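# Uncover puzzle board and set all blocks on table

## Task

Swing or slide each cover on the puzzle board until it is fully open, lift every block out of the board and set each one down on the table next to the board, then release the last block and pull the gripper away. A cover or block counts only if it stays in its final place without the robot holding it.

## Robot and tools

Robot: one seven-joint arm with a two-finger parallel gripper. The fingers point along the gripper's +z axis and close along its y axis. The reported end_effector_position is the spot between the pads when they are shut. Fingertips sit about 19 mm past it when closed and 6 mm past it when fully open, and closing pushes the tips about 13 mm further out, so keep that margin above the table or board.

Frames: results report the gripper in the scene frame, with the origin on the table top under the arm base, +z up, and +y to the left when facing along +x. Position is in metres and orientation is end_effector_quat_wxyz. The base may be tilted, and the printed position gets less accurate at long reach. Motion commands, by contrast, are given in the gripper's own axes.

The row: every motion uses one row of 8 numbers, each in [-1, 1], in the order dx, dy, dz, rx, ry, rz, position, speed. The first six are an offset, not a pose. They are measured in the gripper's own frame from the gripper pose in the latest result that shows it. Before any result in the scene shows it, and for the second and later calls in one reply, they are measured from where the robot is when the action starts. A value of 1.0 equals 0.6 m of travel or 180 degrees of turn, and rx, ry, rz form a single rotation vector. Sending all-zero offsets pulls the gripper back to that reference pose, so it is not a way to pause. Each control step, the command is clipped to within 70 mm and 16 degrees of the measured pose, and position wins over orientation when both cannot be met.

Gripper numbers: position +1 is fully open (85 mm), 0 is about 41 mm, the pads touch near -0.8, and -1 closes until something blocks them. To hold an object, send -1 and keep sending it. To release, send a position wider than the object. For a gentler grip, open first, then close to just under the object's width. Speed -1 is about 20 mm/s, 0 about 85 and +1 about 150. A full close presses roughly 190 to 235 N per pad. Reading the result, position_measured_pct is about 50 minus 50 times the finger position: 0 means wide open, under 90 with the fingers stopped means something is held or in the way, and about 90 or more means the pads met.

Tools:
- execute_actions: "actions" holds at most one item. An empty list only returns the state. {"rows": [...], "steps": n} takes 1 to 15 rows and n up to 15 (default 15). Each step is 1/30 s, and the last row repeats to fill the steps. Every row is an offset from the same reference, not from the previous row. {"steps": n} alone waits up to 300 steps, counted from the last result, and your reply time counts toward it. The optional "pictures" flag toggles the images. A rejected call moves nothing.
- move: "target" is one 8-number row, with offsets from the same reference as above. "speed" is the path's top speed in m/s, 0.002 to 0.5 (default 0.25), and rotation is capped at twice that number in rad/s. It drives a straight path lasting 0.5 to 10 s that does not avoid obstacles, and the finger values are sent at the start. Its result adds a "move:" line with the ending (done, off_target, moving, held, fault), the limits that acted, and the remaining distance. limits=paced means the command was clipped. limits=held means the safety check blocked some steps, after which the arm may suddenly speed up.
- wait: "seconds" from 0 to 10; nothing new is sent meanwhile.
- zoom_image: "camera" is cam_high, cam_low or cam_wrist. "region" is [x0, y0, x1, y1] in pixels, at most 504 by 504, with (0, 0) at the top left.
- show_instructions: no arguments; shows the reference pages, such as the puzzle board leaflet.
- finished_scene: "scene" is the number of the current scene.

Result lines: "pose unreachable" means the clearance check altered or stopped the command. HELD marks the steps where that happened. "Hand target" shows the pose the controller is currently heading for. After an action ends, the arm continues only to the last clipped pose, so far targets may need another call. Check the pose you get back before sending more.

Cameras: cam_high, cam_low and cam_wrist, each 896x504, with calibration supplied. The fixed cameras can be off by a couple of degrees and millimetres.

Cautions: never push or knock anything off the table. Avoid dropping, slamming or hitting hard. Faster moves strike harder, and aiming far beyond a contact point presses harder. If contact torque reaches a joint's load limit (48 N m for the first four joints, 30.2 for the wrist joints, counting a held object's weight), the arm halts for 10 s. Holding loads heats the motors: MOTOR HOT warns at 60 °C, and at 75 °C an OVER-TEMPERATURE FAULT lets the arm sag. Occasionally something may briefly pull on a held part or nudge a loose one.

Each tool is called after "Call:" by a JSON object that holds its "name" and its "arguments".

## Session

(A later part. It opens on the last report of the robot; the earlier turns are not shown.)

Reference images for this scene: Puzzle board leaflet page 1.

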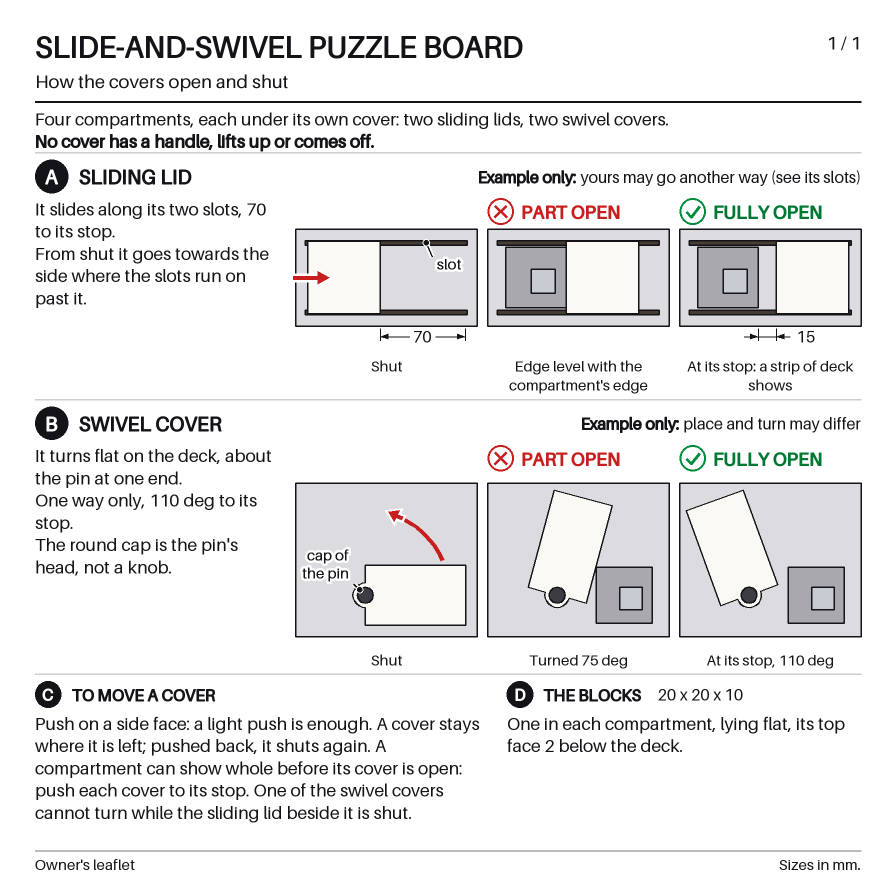

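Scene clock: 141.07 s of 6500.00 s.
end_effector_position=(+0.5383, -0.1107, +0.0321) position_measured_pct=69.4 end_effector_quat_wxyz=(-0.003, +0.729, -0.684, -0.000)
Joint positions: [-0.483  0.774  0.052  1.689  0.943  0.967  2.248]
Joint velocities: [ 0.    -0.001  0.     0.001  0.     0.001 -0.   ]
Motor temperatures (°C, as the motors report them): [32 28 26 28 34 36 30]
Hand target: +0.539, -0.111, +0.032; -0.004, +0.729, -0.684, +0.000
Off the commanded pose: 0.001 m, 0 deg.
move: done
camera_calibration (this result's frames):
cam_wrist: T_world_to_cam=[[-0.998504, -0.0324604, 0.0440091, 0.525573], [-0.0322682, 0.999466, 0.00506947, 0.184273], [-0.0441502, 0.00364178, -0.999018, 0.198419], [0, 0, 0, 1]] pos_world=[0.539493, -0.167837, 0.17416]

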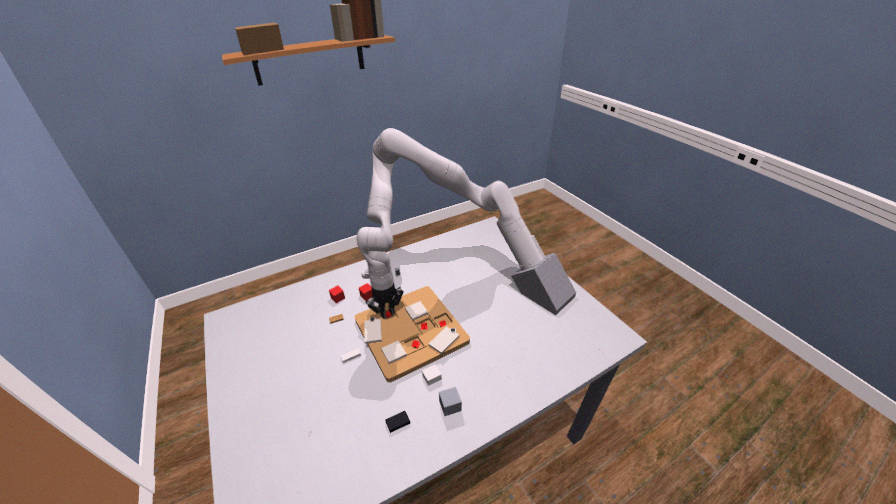

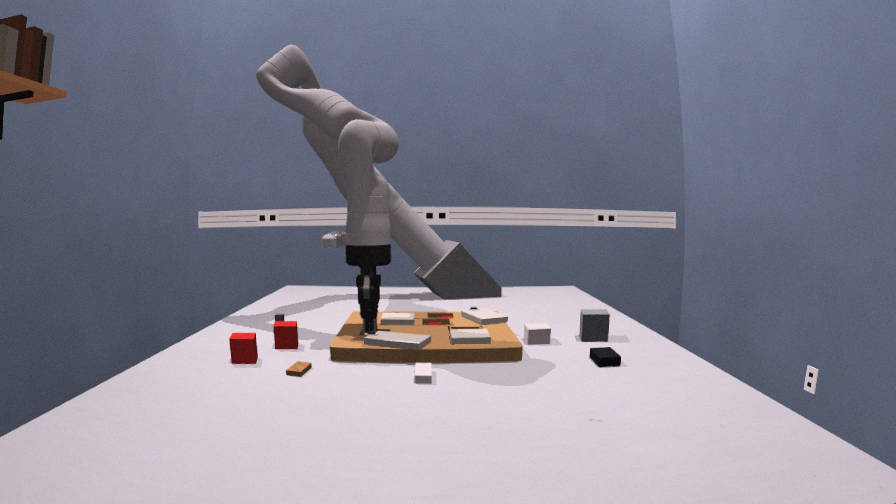

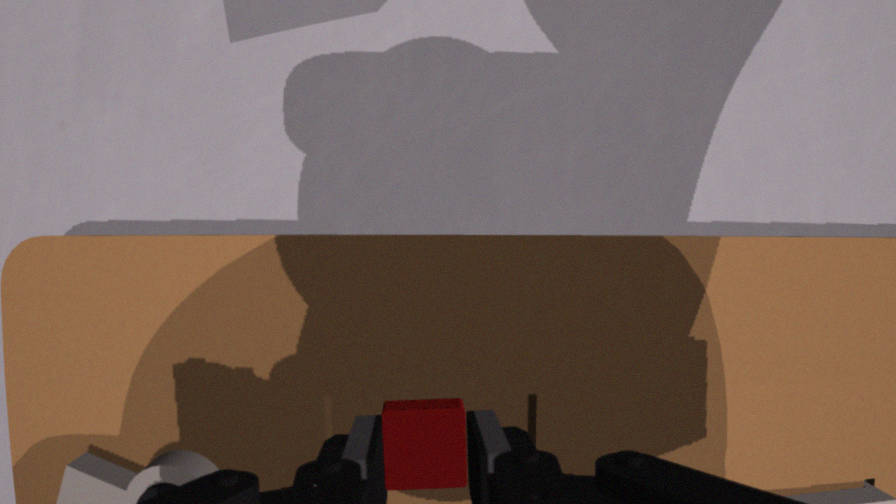

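Call:
{"name": "move", "arguments": {"target": [0,0,0,0,0,0,-0.6,0]}}

Call:
{"name": "move", "arguments": {"target": [0,0,-0.065,0,0,0,-0.6,0], "speed": 0.1}}

Call:
{"name": "move", "arguments": {"target": [0.14,0.095,0,0,0,0,-0.6,0], "speed": 0.2}}

Scene clock: 151.23 s of 6500.00 s.
end_effector_position=(+0.5384, -0.1105, +0.0324) position_measured_pct=74.6 end_effector_quat_wxyz=(-0.004, +0.729, -0.684, -0.000)
Joint positions: [-0.483  0.774  0.052  1.689  0.943  0.968  2.248]
Joint velocities: [-0.     0.    -0.     0.     0.001  0.     0.   ]
Motor temperatures (°C, as the motors report them): [32 28 26 28 34 36 30]
Hand target: +0.538, -0.111, +0.032; -0.003, +0.729, -0.684, -0.000
Off the commanded pose: 0.000 m, 0 deg.
After step 90, 6.47 s passed at rest.
move: done
camera_calibration (this result's frames):
cam_wrist: T_world_to_cam=[[-0.99853, -0.0324993, 0.0433842, 0.525767], [-0.0322953, 0.999464, 0.005396, 0.184132], [-0.0435363, 0.00398696, -0.999044, 0.198515], [0, 0, 0, 1]] pos_world=[0.539584, -0.167738, 0.174521]

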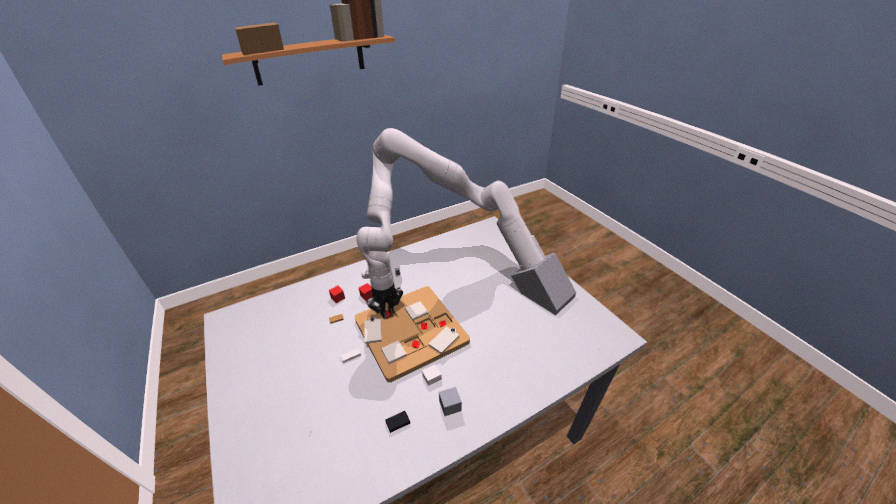

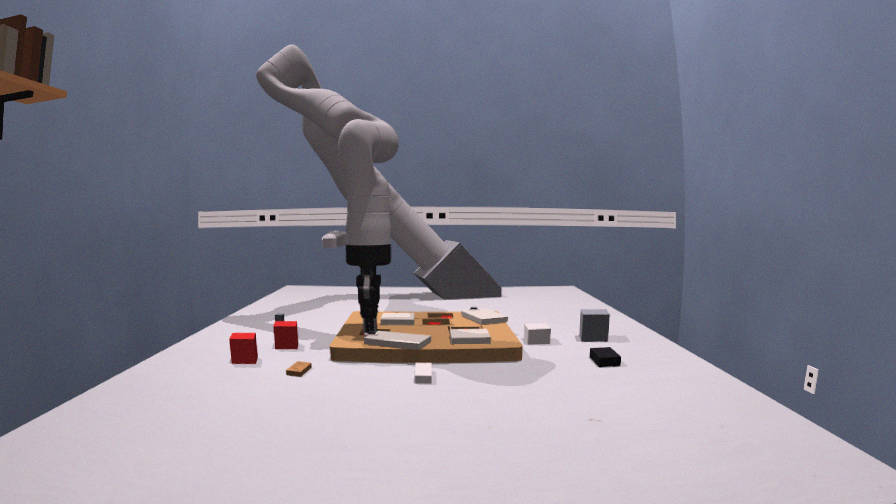

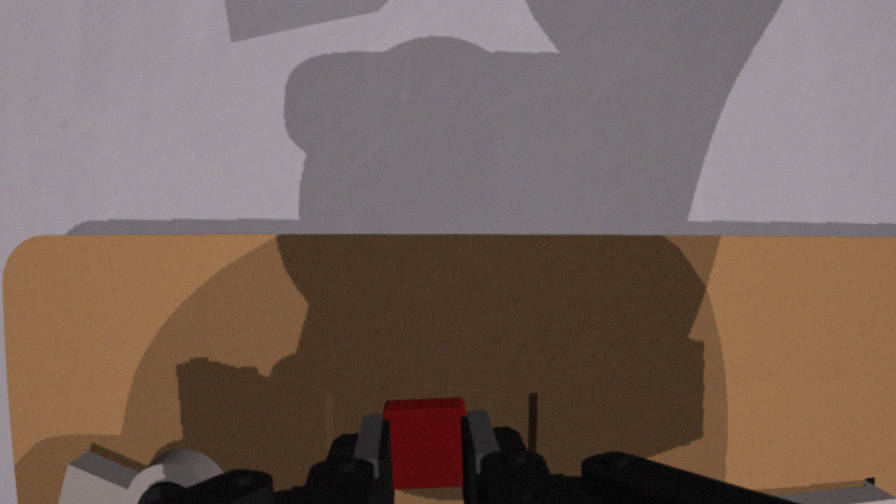

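Scene clock: 151.97 s of 6500.00 s.
end_effector_position=(+0.5381, -0.1108, +0.0712) position_measured_pct=74.6 end_effector_quat_wxyz=(-0.003, +0.729, -0.684, -0.000)
Joint positions: [-0.523  0.723  0.03   1.672  0.896  1.048  2.278]
Joint velocities: [-0.002 -0.003 -0.001 -0.001  0.001  0.001 -0.001]
Motor temperatures (°C, as the motors report them): [32 28 26 28 34 36 30]
Hand target: +0.538, -0.111, +0.071; -0.004, +0.729, -0.684, -0.000
Off the commanded pose: 0.000 m, 0 deg.
move: done
camera_calibration (this result's frames):
cam_wrist: T_world_to_cam=[[-0.998504, -0.032604, 0.0439053, 0.523662], [-0.0323978, 0.99946, 0.00540014, 0.18417], [-0.0440577, 0.00396962, -0.999021, 0.237533], [0, 0, 0, 1]] pos_world=[0.53931, -0.16794, 0.213314]

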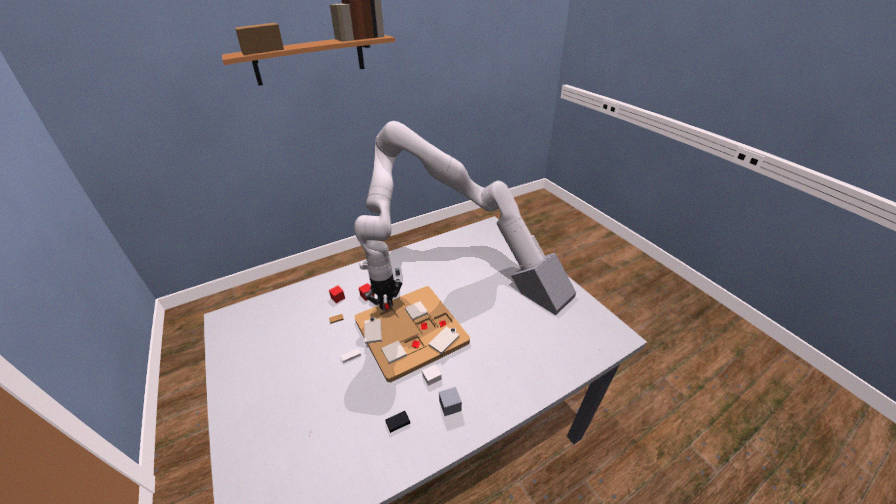

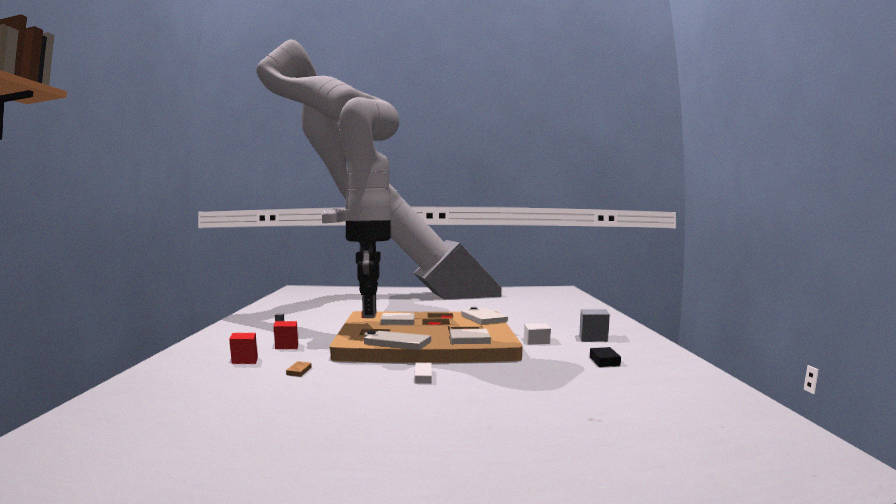

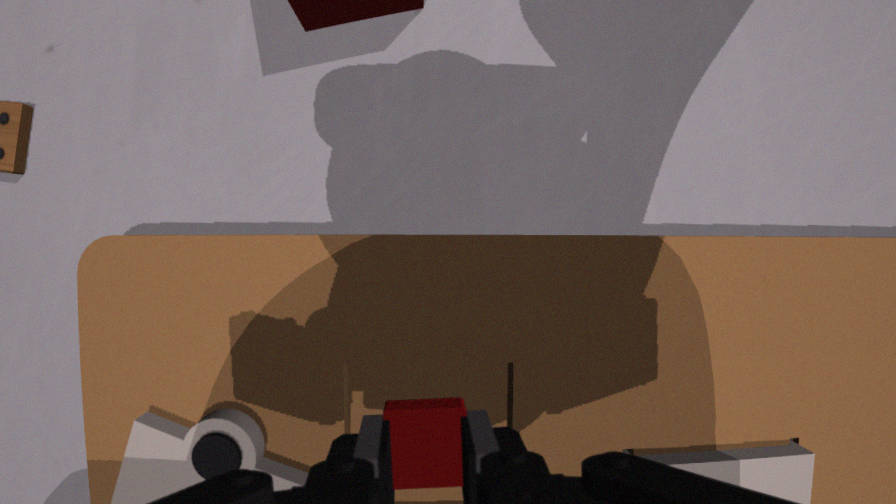

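Scene clock: 152.87 s of 6500.00 s.
end_effector_position=(+0.4863, -0.1978, +0.0703) position_measured_pct=74.6 end_effector_quat_wxyz=(-0.003, +0.730, -0.684, -0.000)
Joint positions: [-0.441  0.519  0.061  1.882  0.944  0.977  2.331]
Joint velocities: [ 0.002 -0.011  0.003  0.001  0.    -0.002  0.001]
Motor temperatures (°C, as the motors report them): [32 28 26 28 34 36 30]
Hand target: +0.486, -0.198, +0.071; -0.003, +0.729, -0.684, -0.000
Off the commanded pose: 0.001 m, 0 deg.
move: done
camera_calibration (this result's frames):
cam_wrist: T_world_to_cam=[[-0.998459, -0.0335268, 0.0442263, 0.468934], [-0.0333417, 0.999432, 0.00491713, 0.269957], [-0.044366, 0.00343498, -0.999009, 0.2347], [0, 0, 0, 1]] pos_world=[0.487625, -0.254888, 0.212401]

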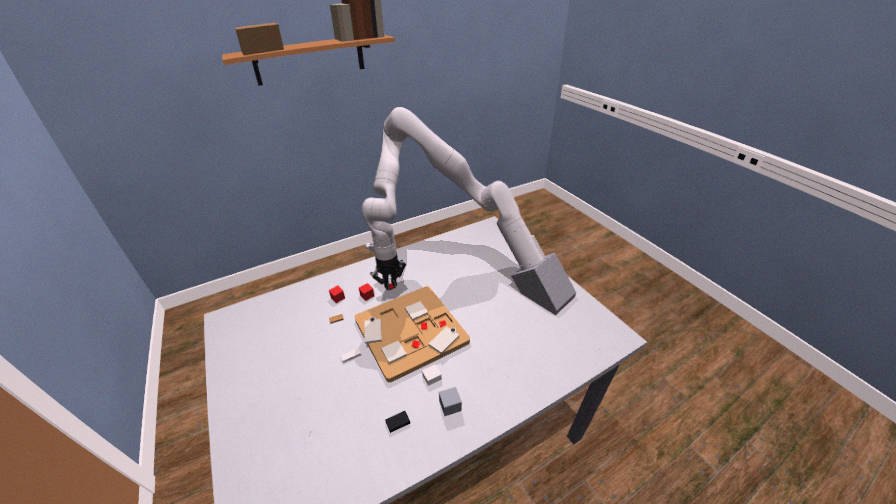

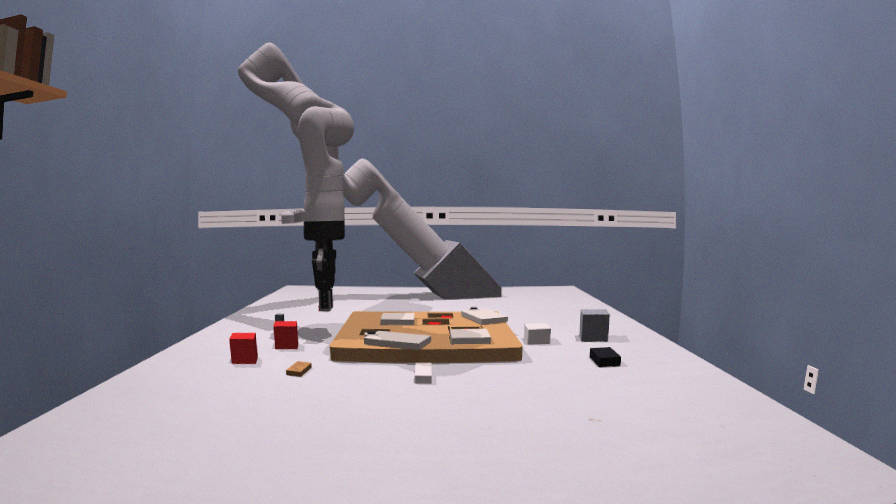

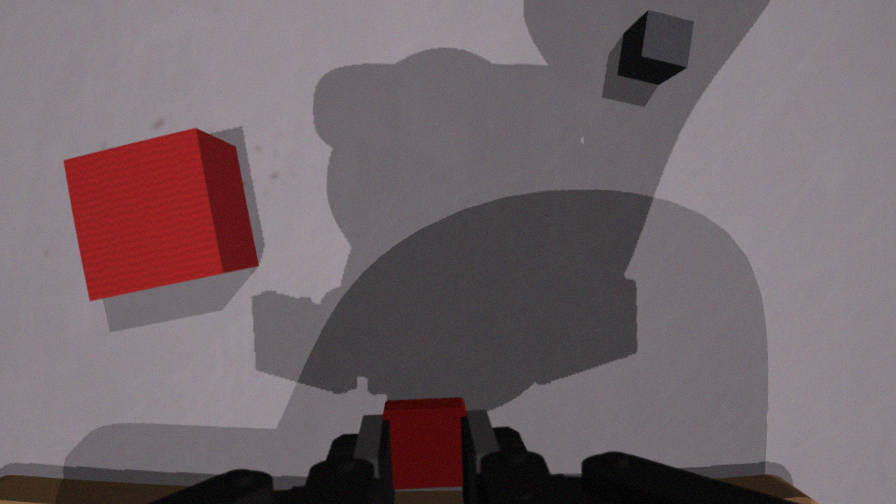

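Call:
{"name": "move", "arguments": {"target": [0,0,0.073,0,0,0,-0.6,0], "speed": 0.08}}

Call:
{"name": "move", "arguments": {"target": [0,0,0.008,0,0,0,-0.6,0], "speed": 0.015}}

Call:
{"name": "move", "arguments": {"target": [0,0,0,0,0,0,-0.33,0]}}

Call:
{"name": "move", "arguments": {"target": [0,0,-0.072,0,0,0,-0.33,0], "speed": 0.15}}

Call:
{"name": "move", "arguments": {"target": [-0.437,0.085,0,0,0,0,-0.33,0], "speed": 0.25}}

Scene clock: 164.63 s of 6500.00 s.
end_effector_position=(+0.4867, -0.1976, +0.0267) position_measured_pct=74.6 end_effector_quat_wxyz=(-0.003, +0.729, -0.684, +0.000)
Joint positions: [-0.391  0.586  0.093  1.901  1.016  0.874  2.284]
Joint velocities: [ 0.002  0.002  0.001 -0.    -0.    -0.001  0.   ]
Motor temperatures (°C, as the motors report them): [32 28 26 28 34 36 30]
Hand target: +0.487, -0.198, +0.026; -0.003, +0.729, -0.684, -0.000
Off the commanded pose: 0.000 m, 0 deg.
After step 90, 7.90 s passed at rest.
move: done
camera_calibration (this result's frames):
cam_wrist: T_world_to_cam=[[-0.998488, -0.0333638, 0.0436821, 0.471297], [-0.0331851, 0.999438, 0.00480768, 0.269951], [-0.043818, 0.00335081, -0.999034, 0.190838], [0, 0, 0, 1]] pos_world=[0.487905, -0.254714, 0.168768]

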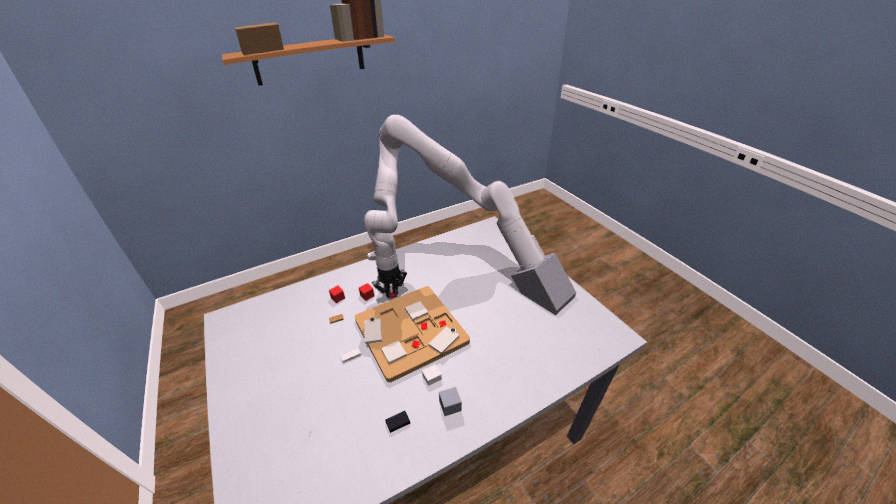

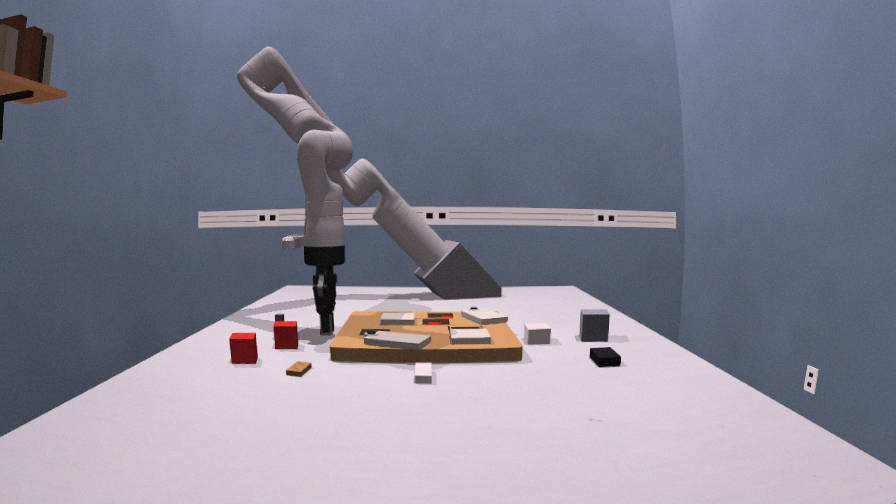

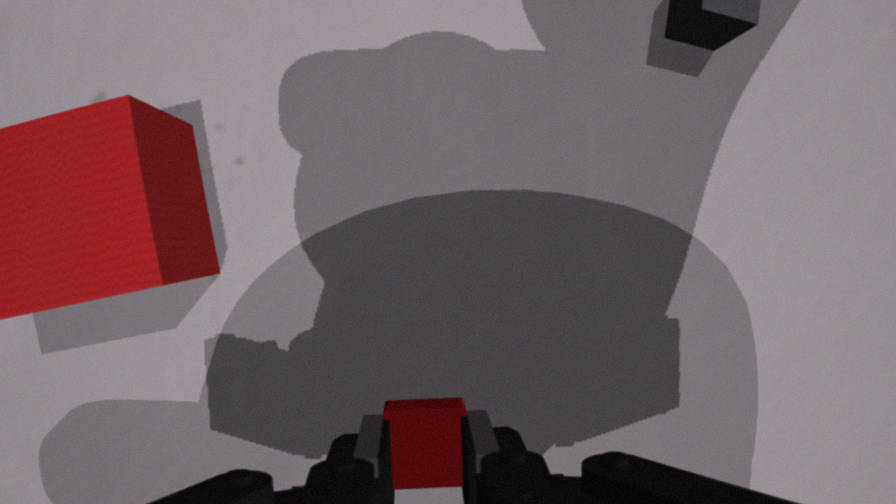

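Scene clock: 165.70 s of 6500.00 s.
end_effector_position=(+0.4867, -0.1977, +0.0218) position_measured_pct=74.6 end_effector_quat_wxyz=(-0.003, +0.729, -0.684, +0.000)
Joint positions: [-0.385  0.593  0.095  1.903  1.025  0.864  2.278]
Joint velocities: [-0.001  0.001 -0.001  0.001  0.001  0.001 -0.001]
Motor temperatures (°C, as the motors report them): [32 28 26 28 34 36 30]
Hand target: +0.487, -0.198, +0.022; -0.003, +0.729, -0.684, +0.000
Off the commanded pose: 0.000 m, 0 deg.
move: done
camera_calibration (this result's frames):
cam_wrist: T_world_to_cam=[[-0.998497, -0.0330897, 0.0436817, 0.47159], [-0.0329109, 0.999447, 0.00480727, 0.269933], [-0.0438166, 0.00336244, -0.999034, 0.186032], [0, 0, 0, 1]] pos_world=[0.487917, -0.254805, 0.163955]

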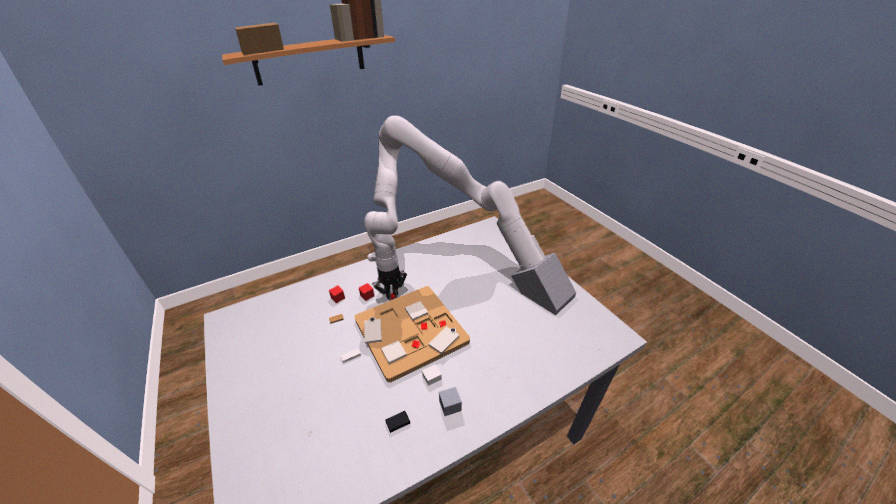

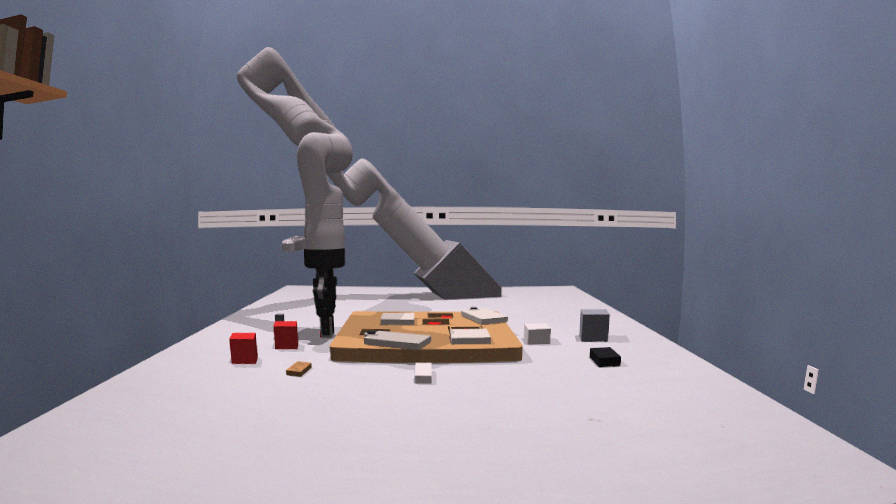

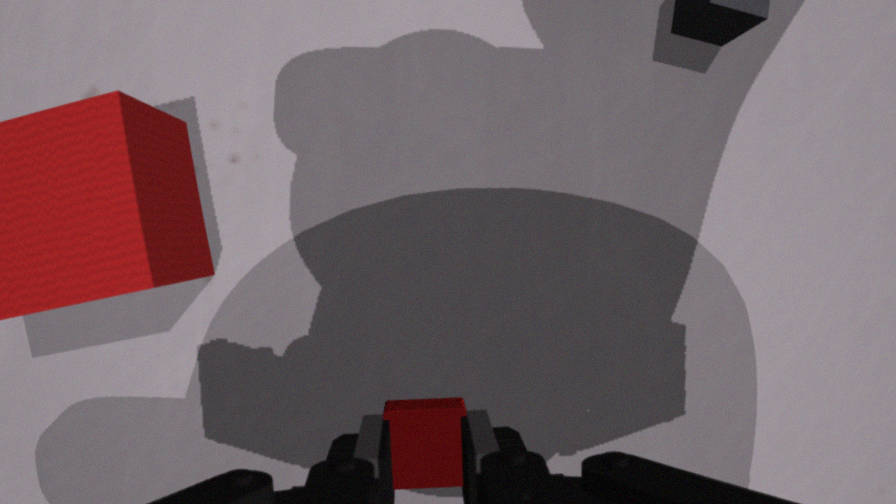

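Scene clock: 166.20 s of 6500.00 s.
end_effector_position=(+0.4867, -0.1977, +0.0218) position_measured_pct=66.7 end_effector_quat_wxyz=(-0.003, +0.729, -0.684, +0.000)
Joint positions: [-0.385  0.593  0.095  1.903  1.025  0.864  2.278]
Joint velocities: [-0.     0.001 -0.    -0.001 -0.    -0.001  0.   ]
Motor temperatures (°C, as the motors report them): [32 28 26 28 34 36 30]
Hand target: +0.487, -0.198, +0.022; -0.003, +0.729, -0.684, +0.000
Off the commanded pose: 0.000 m, 0 deg.
move: done
camera_calibration (this result's frames):
cam_wrist: T_world_to_cam=[[-0.998498, -0.0330853, 0.0436763, 0.471594], [-0.0329065, 0.999447, 0.00480737, 0.269933], [-0.0438112, 0.00336292, -0.999034, 0.186031], [0, 0, 0, 1]] pos_world=[0.487918, -0.254806, 0.163957]

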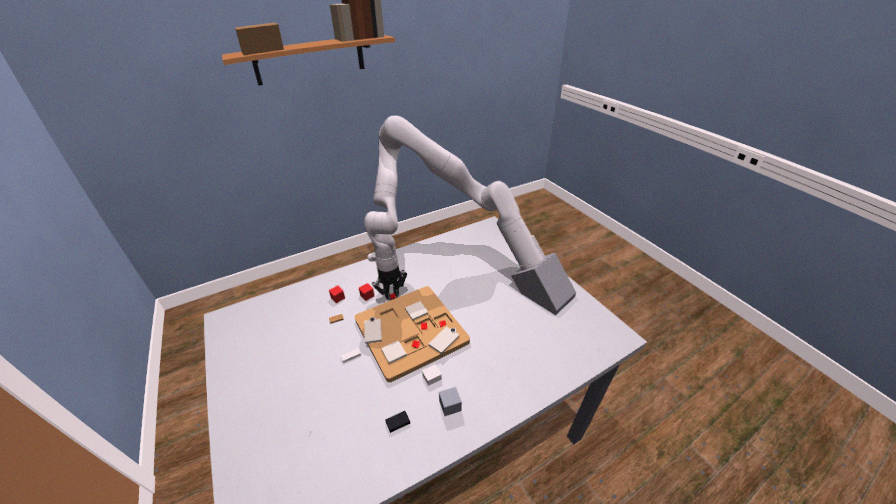

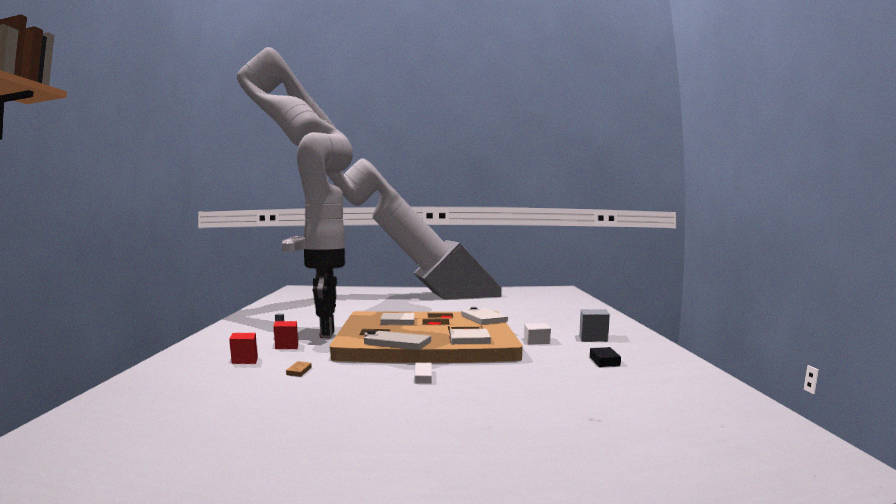

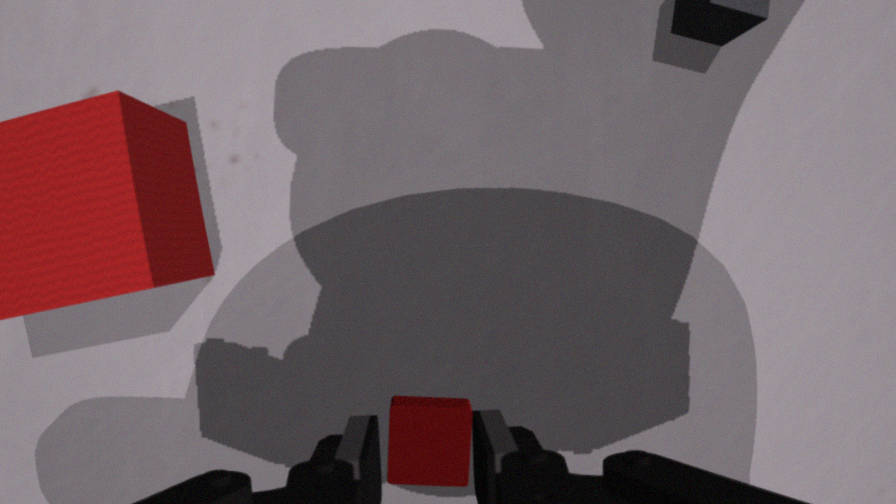

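Scene clock: 166.93 s of 6500.00 s.
end_effector_position=(+0.4863, -0.1979, +0.0648) position_measured_pct=66.7 end_effector_quat_wxyz=(-0.003, +0.729, -0.684, -0.000)
Joint positions: [-0.433  0.527  0.064  1.886  0.953  0.964  2.325]
Joint velocities: [-0.002 -0.005 -0.003 -0.     0.001  0.001 -0.001]
Motor temperatures (°C, as the motors report them): [32 28 26 28 34 36 30]
Hand target: +0.486, -0.198, +0.065; -0.003, +0.729, -0.684, -0.000
Off the commanded pose: 0.000 m, 0 deg.
move: done
camera_calibration (this result's frames):
cam_wrist: T_world_to_cam=[[-0.998461, -0.0332325, 0.044407, 0.469204], [-0.0330493, 0.999442, 0.00485375, 0.269961], [-0.0445435, 0.00337866, -0.999002, 0.229285], [0, 0, 0, 1]] pos_world=[0.487617, -0.254992, 0.20691]

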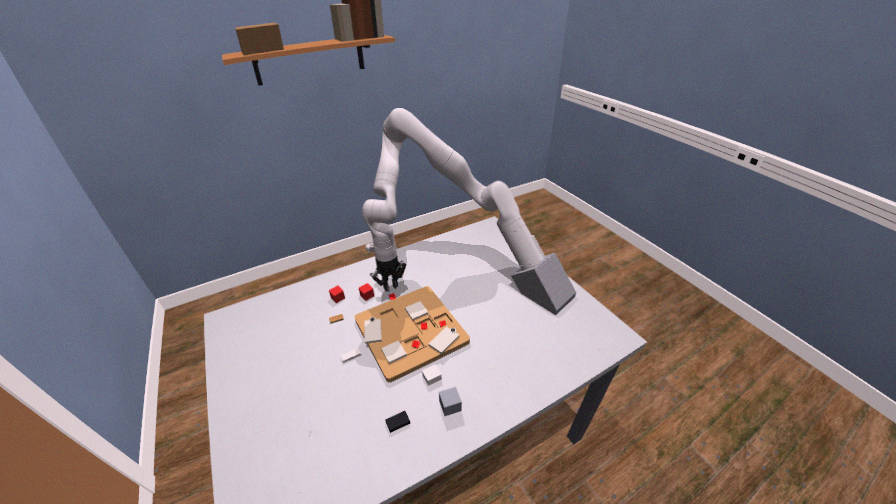

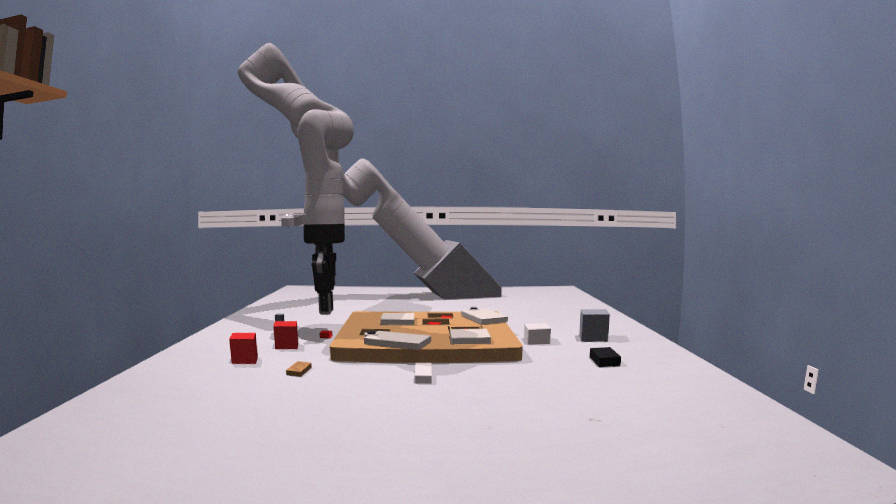

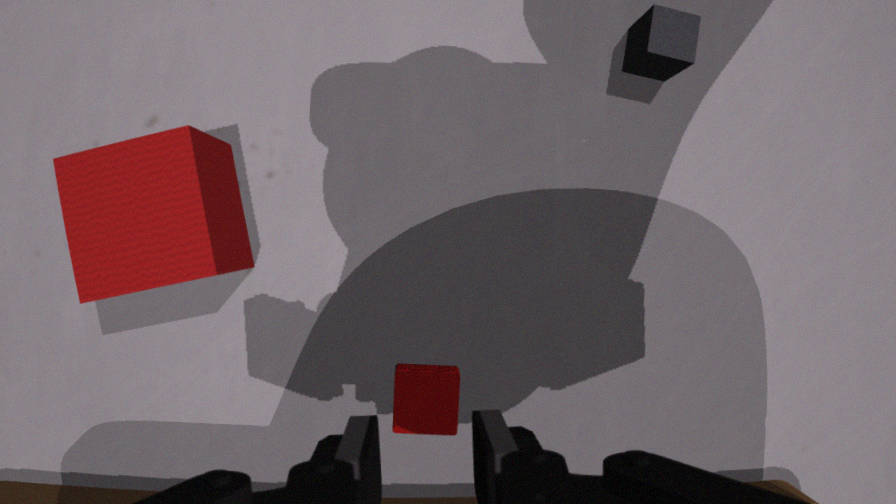

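Scene clock: 168.43 s of 6500.00 s.
end_effector_position=(+0.4195, +0.0607, +0.0661) position_measured_pct=66.7 end_effector_quat_wxyz=(-0.003, +0.729, -0.684, -0.001)
Joint positions: [-0.806  0.957 -0.029  1.846  0.925  0.959  1.749]
Joint velocities: [-0.004  0.011 -0.003 -0.002  0.002  0.002 -0.002]
Motor temperatures (°C, as the motors report them): [32 28 26 28 34 36 30]
Hand target: +0.419, +0.061, +0.066; -0.003, +0.729, -0.684, -0.000
Off the commanded pose: 0.001 m, 0 deg.
move: done
camera_calibration (this result's frames):
cam_wrist: T_world_to_cam=[[-0.9985, -0.0322412, 0.0442491, 0.411024], [-0.0320116, 0.99947, 0.00588797, 0.0088141], [-0.0444155, 0.00446266, -0.999003, 0.226615], [0, 0, 0, 1]] pos_world=[0.420755, 0.00343118, 0.208149]

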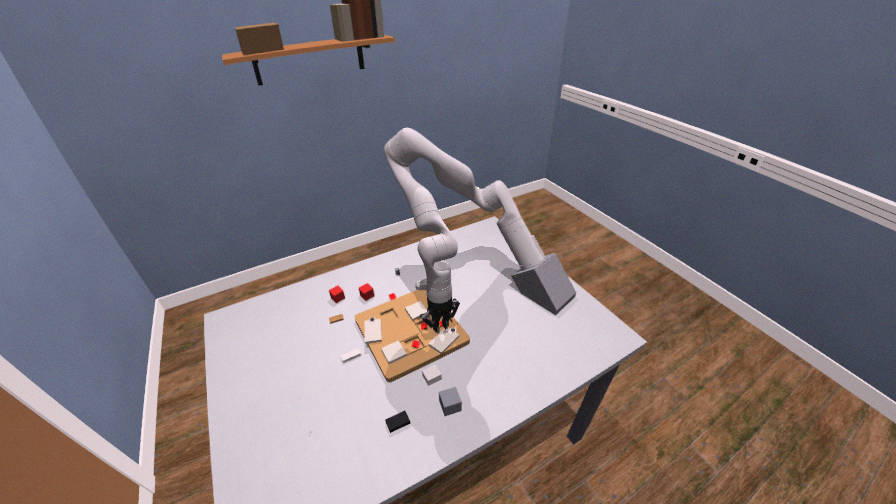

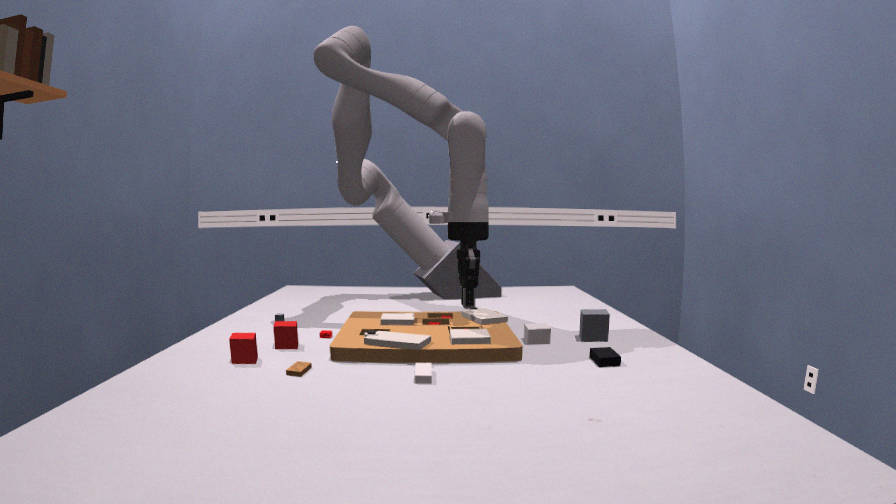

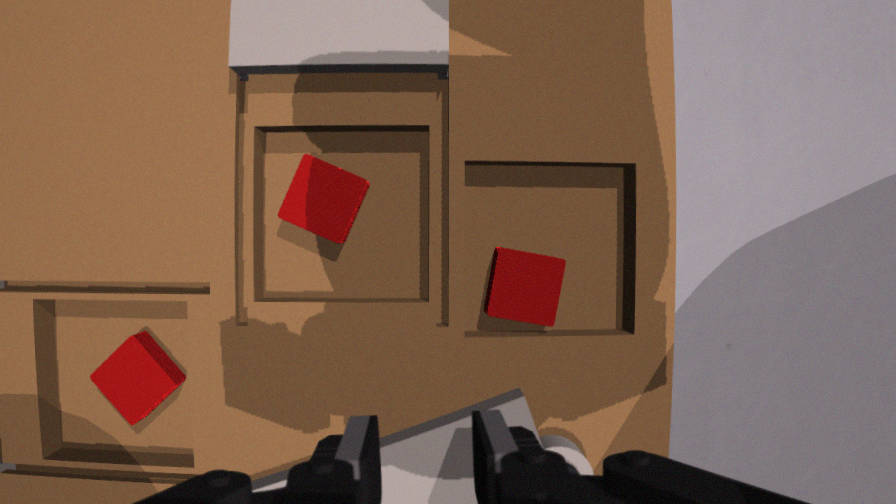

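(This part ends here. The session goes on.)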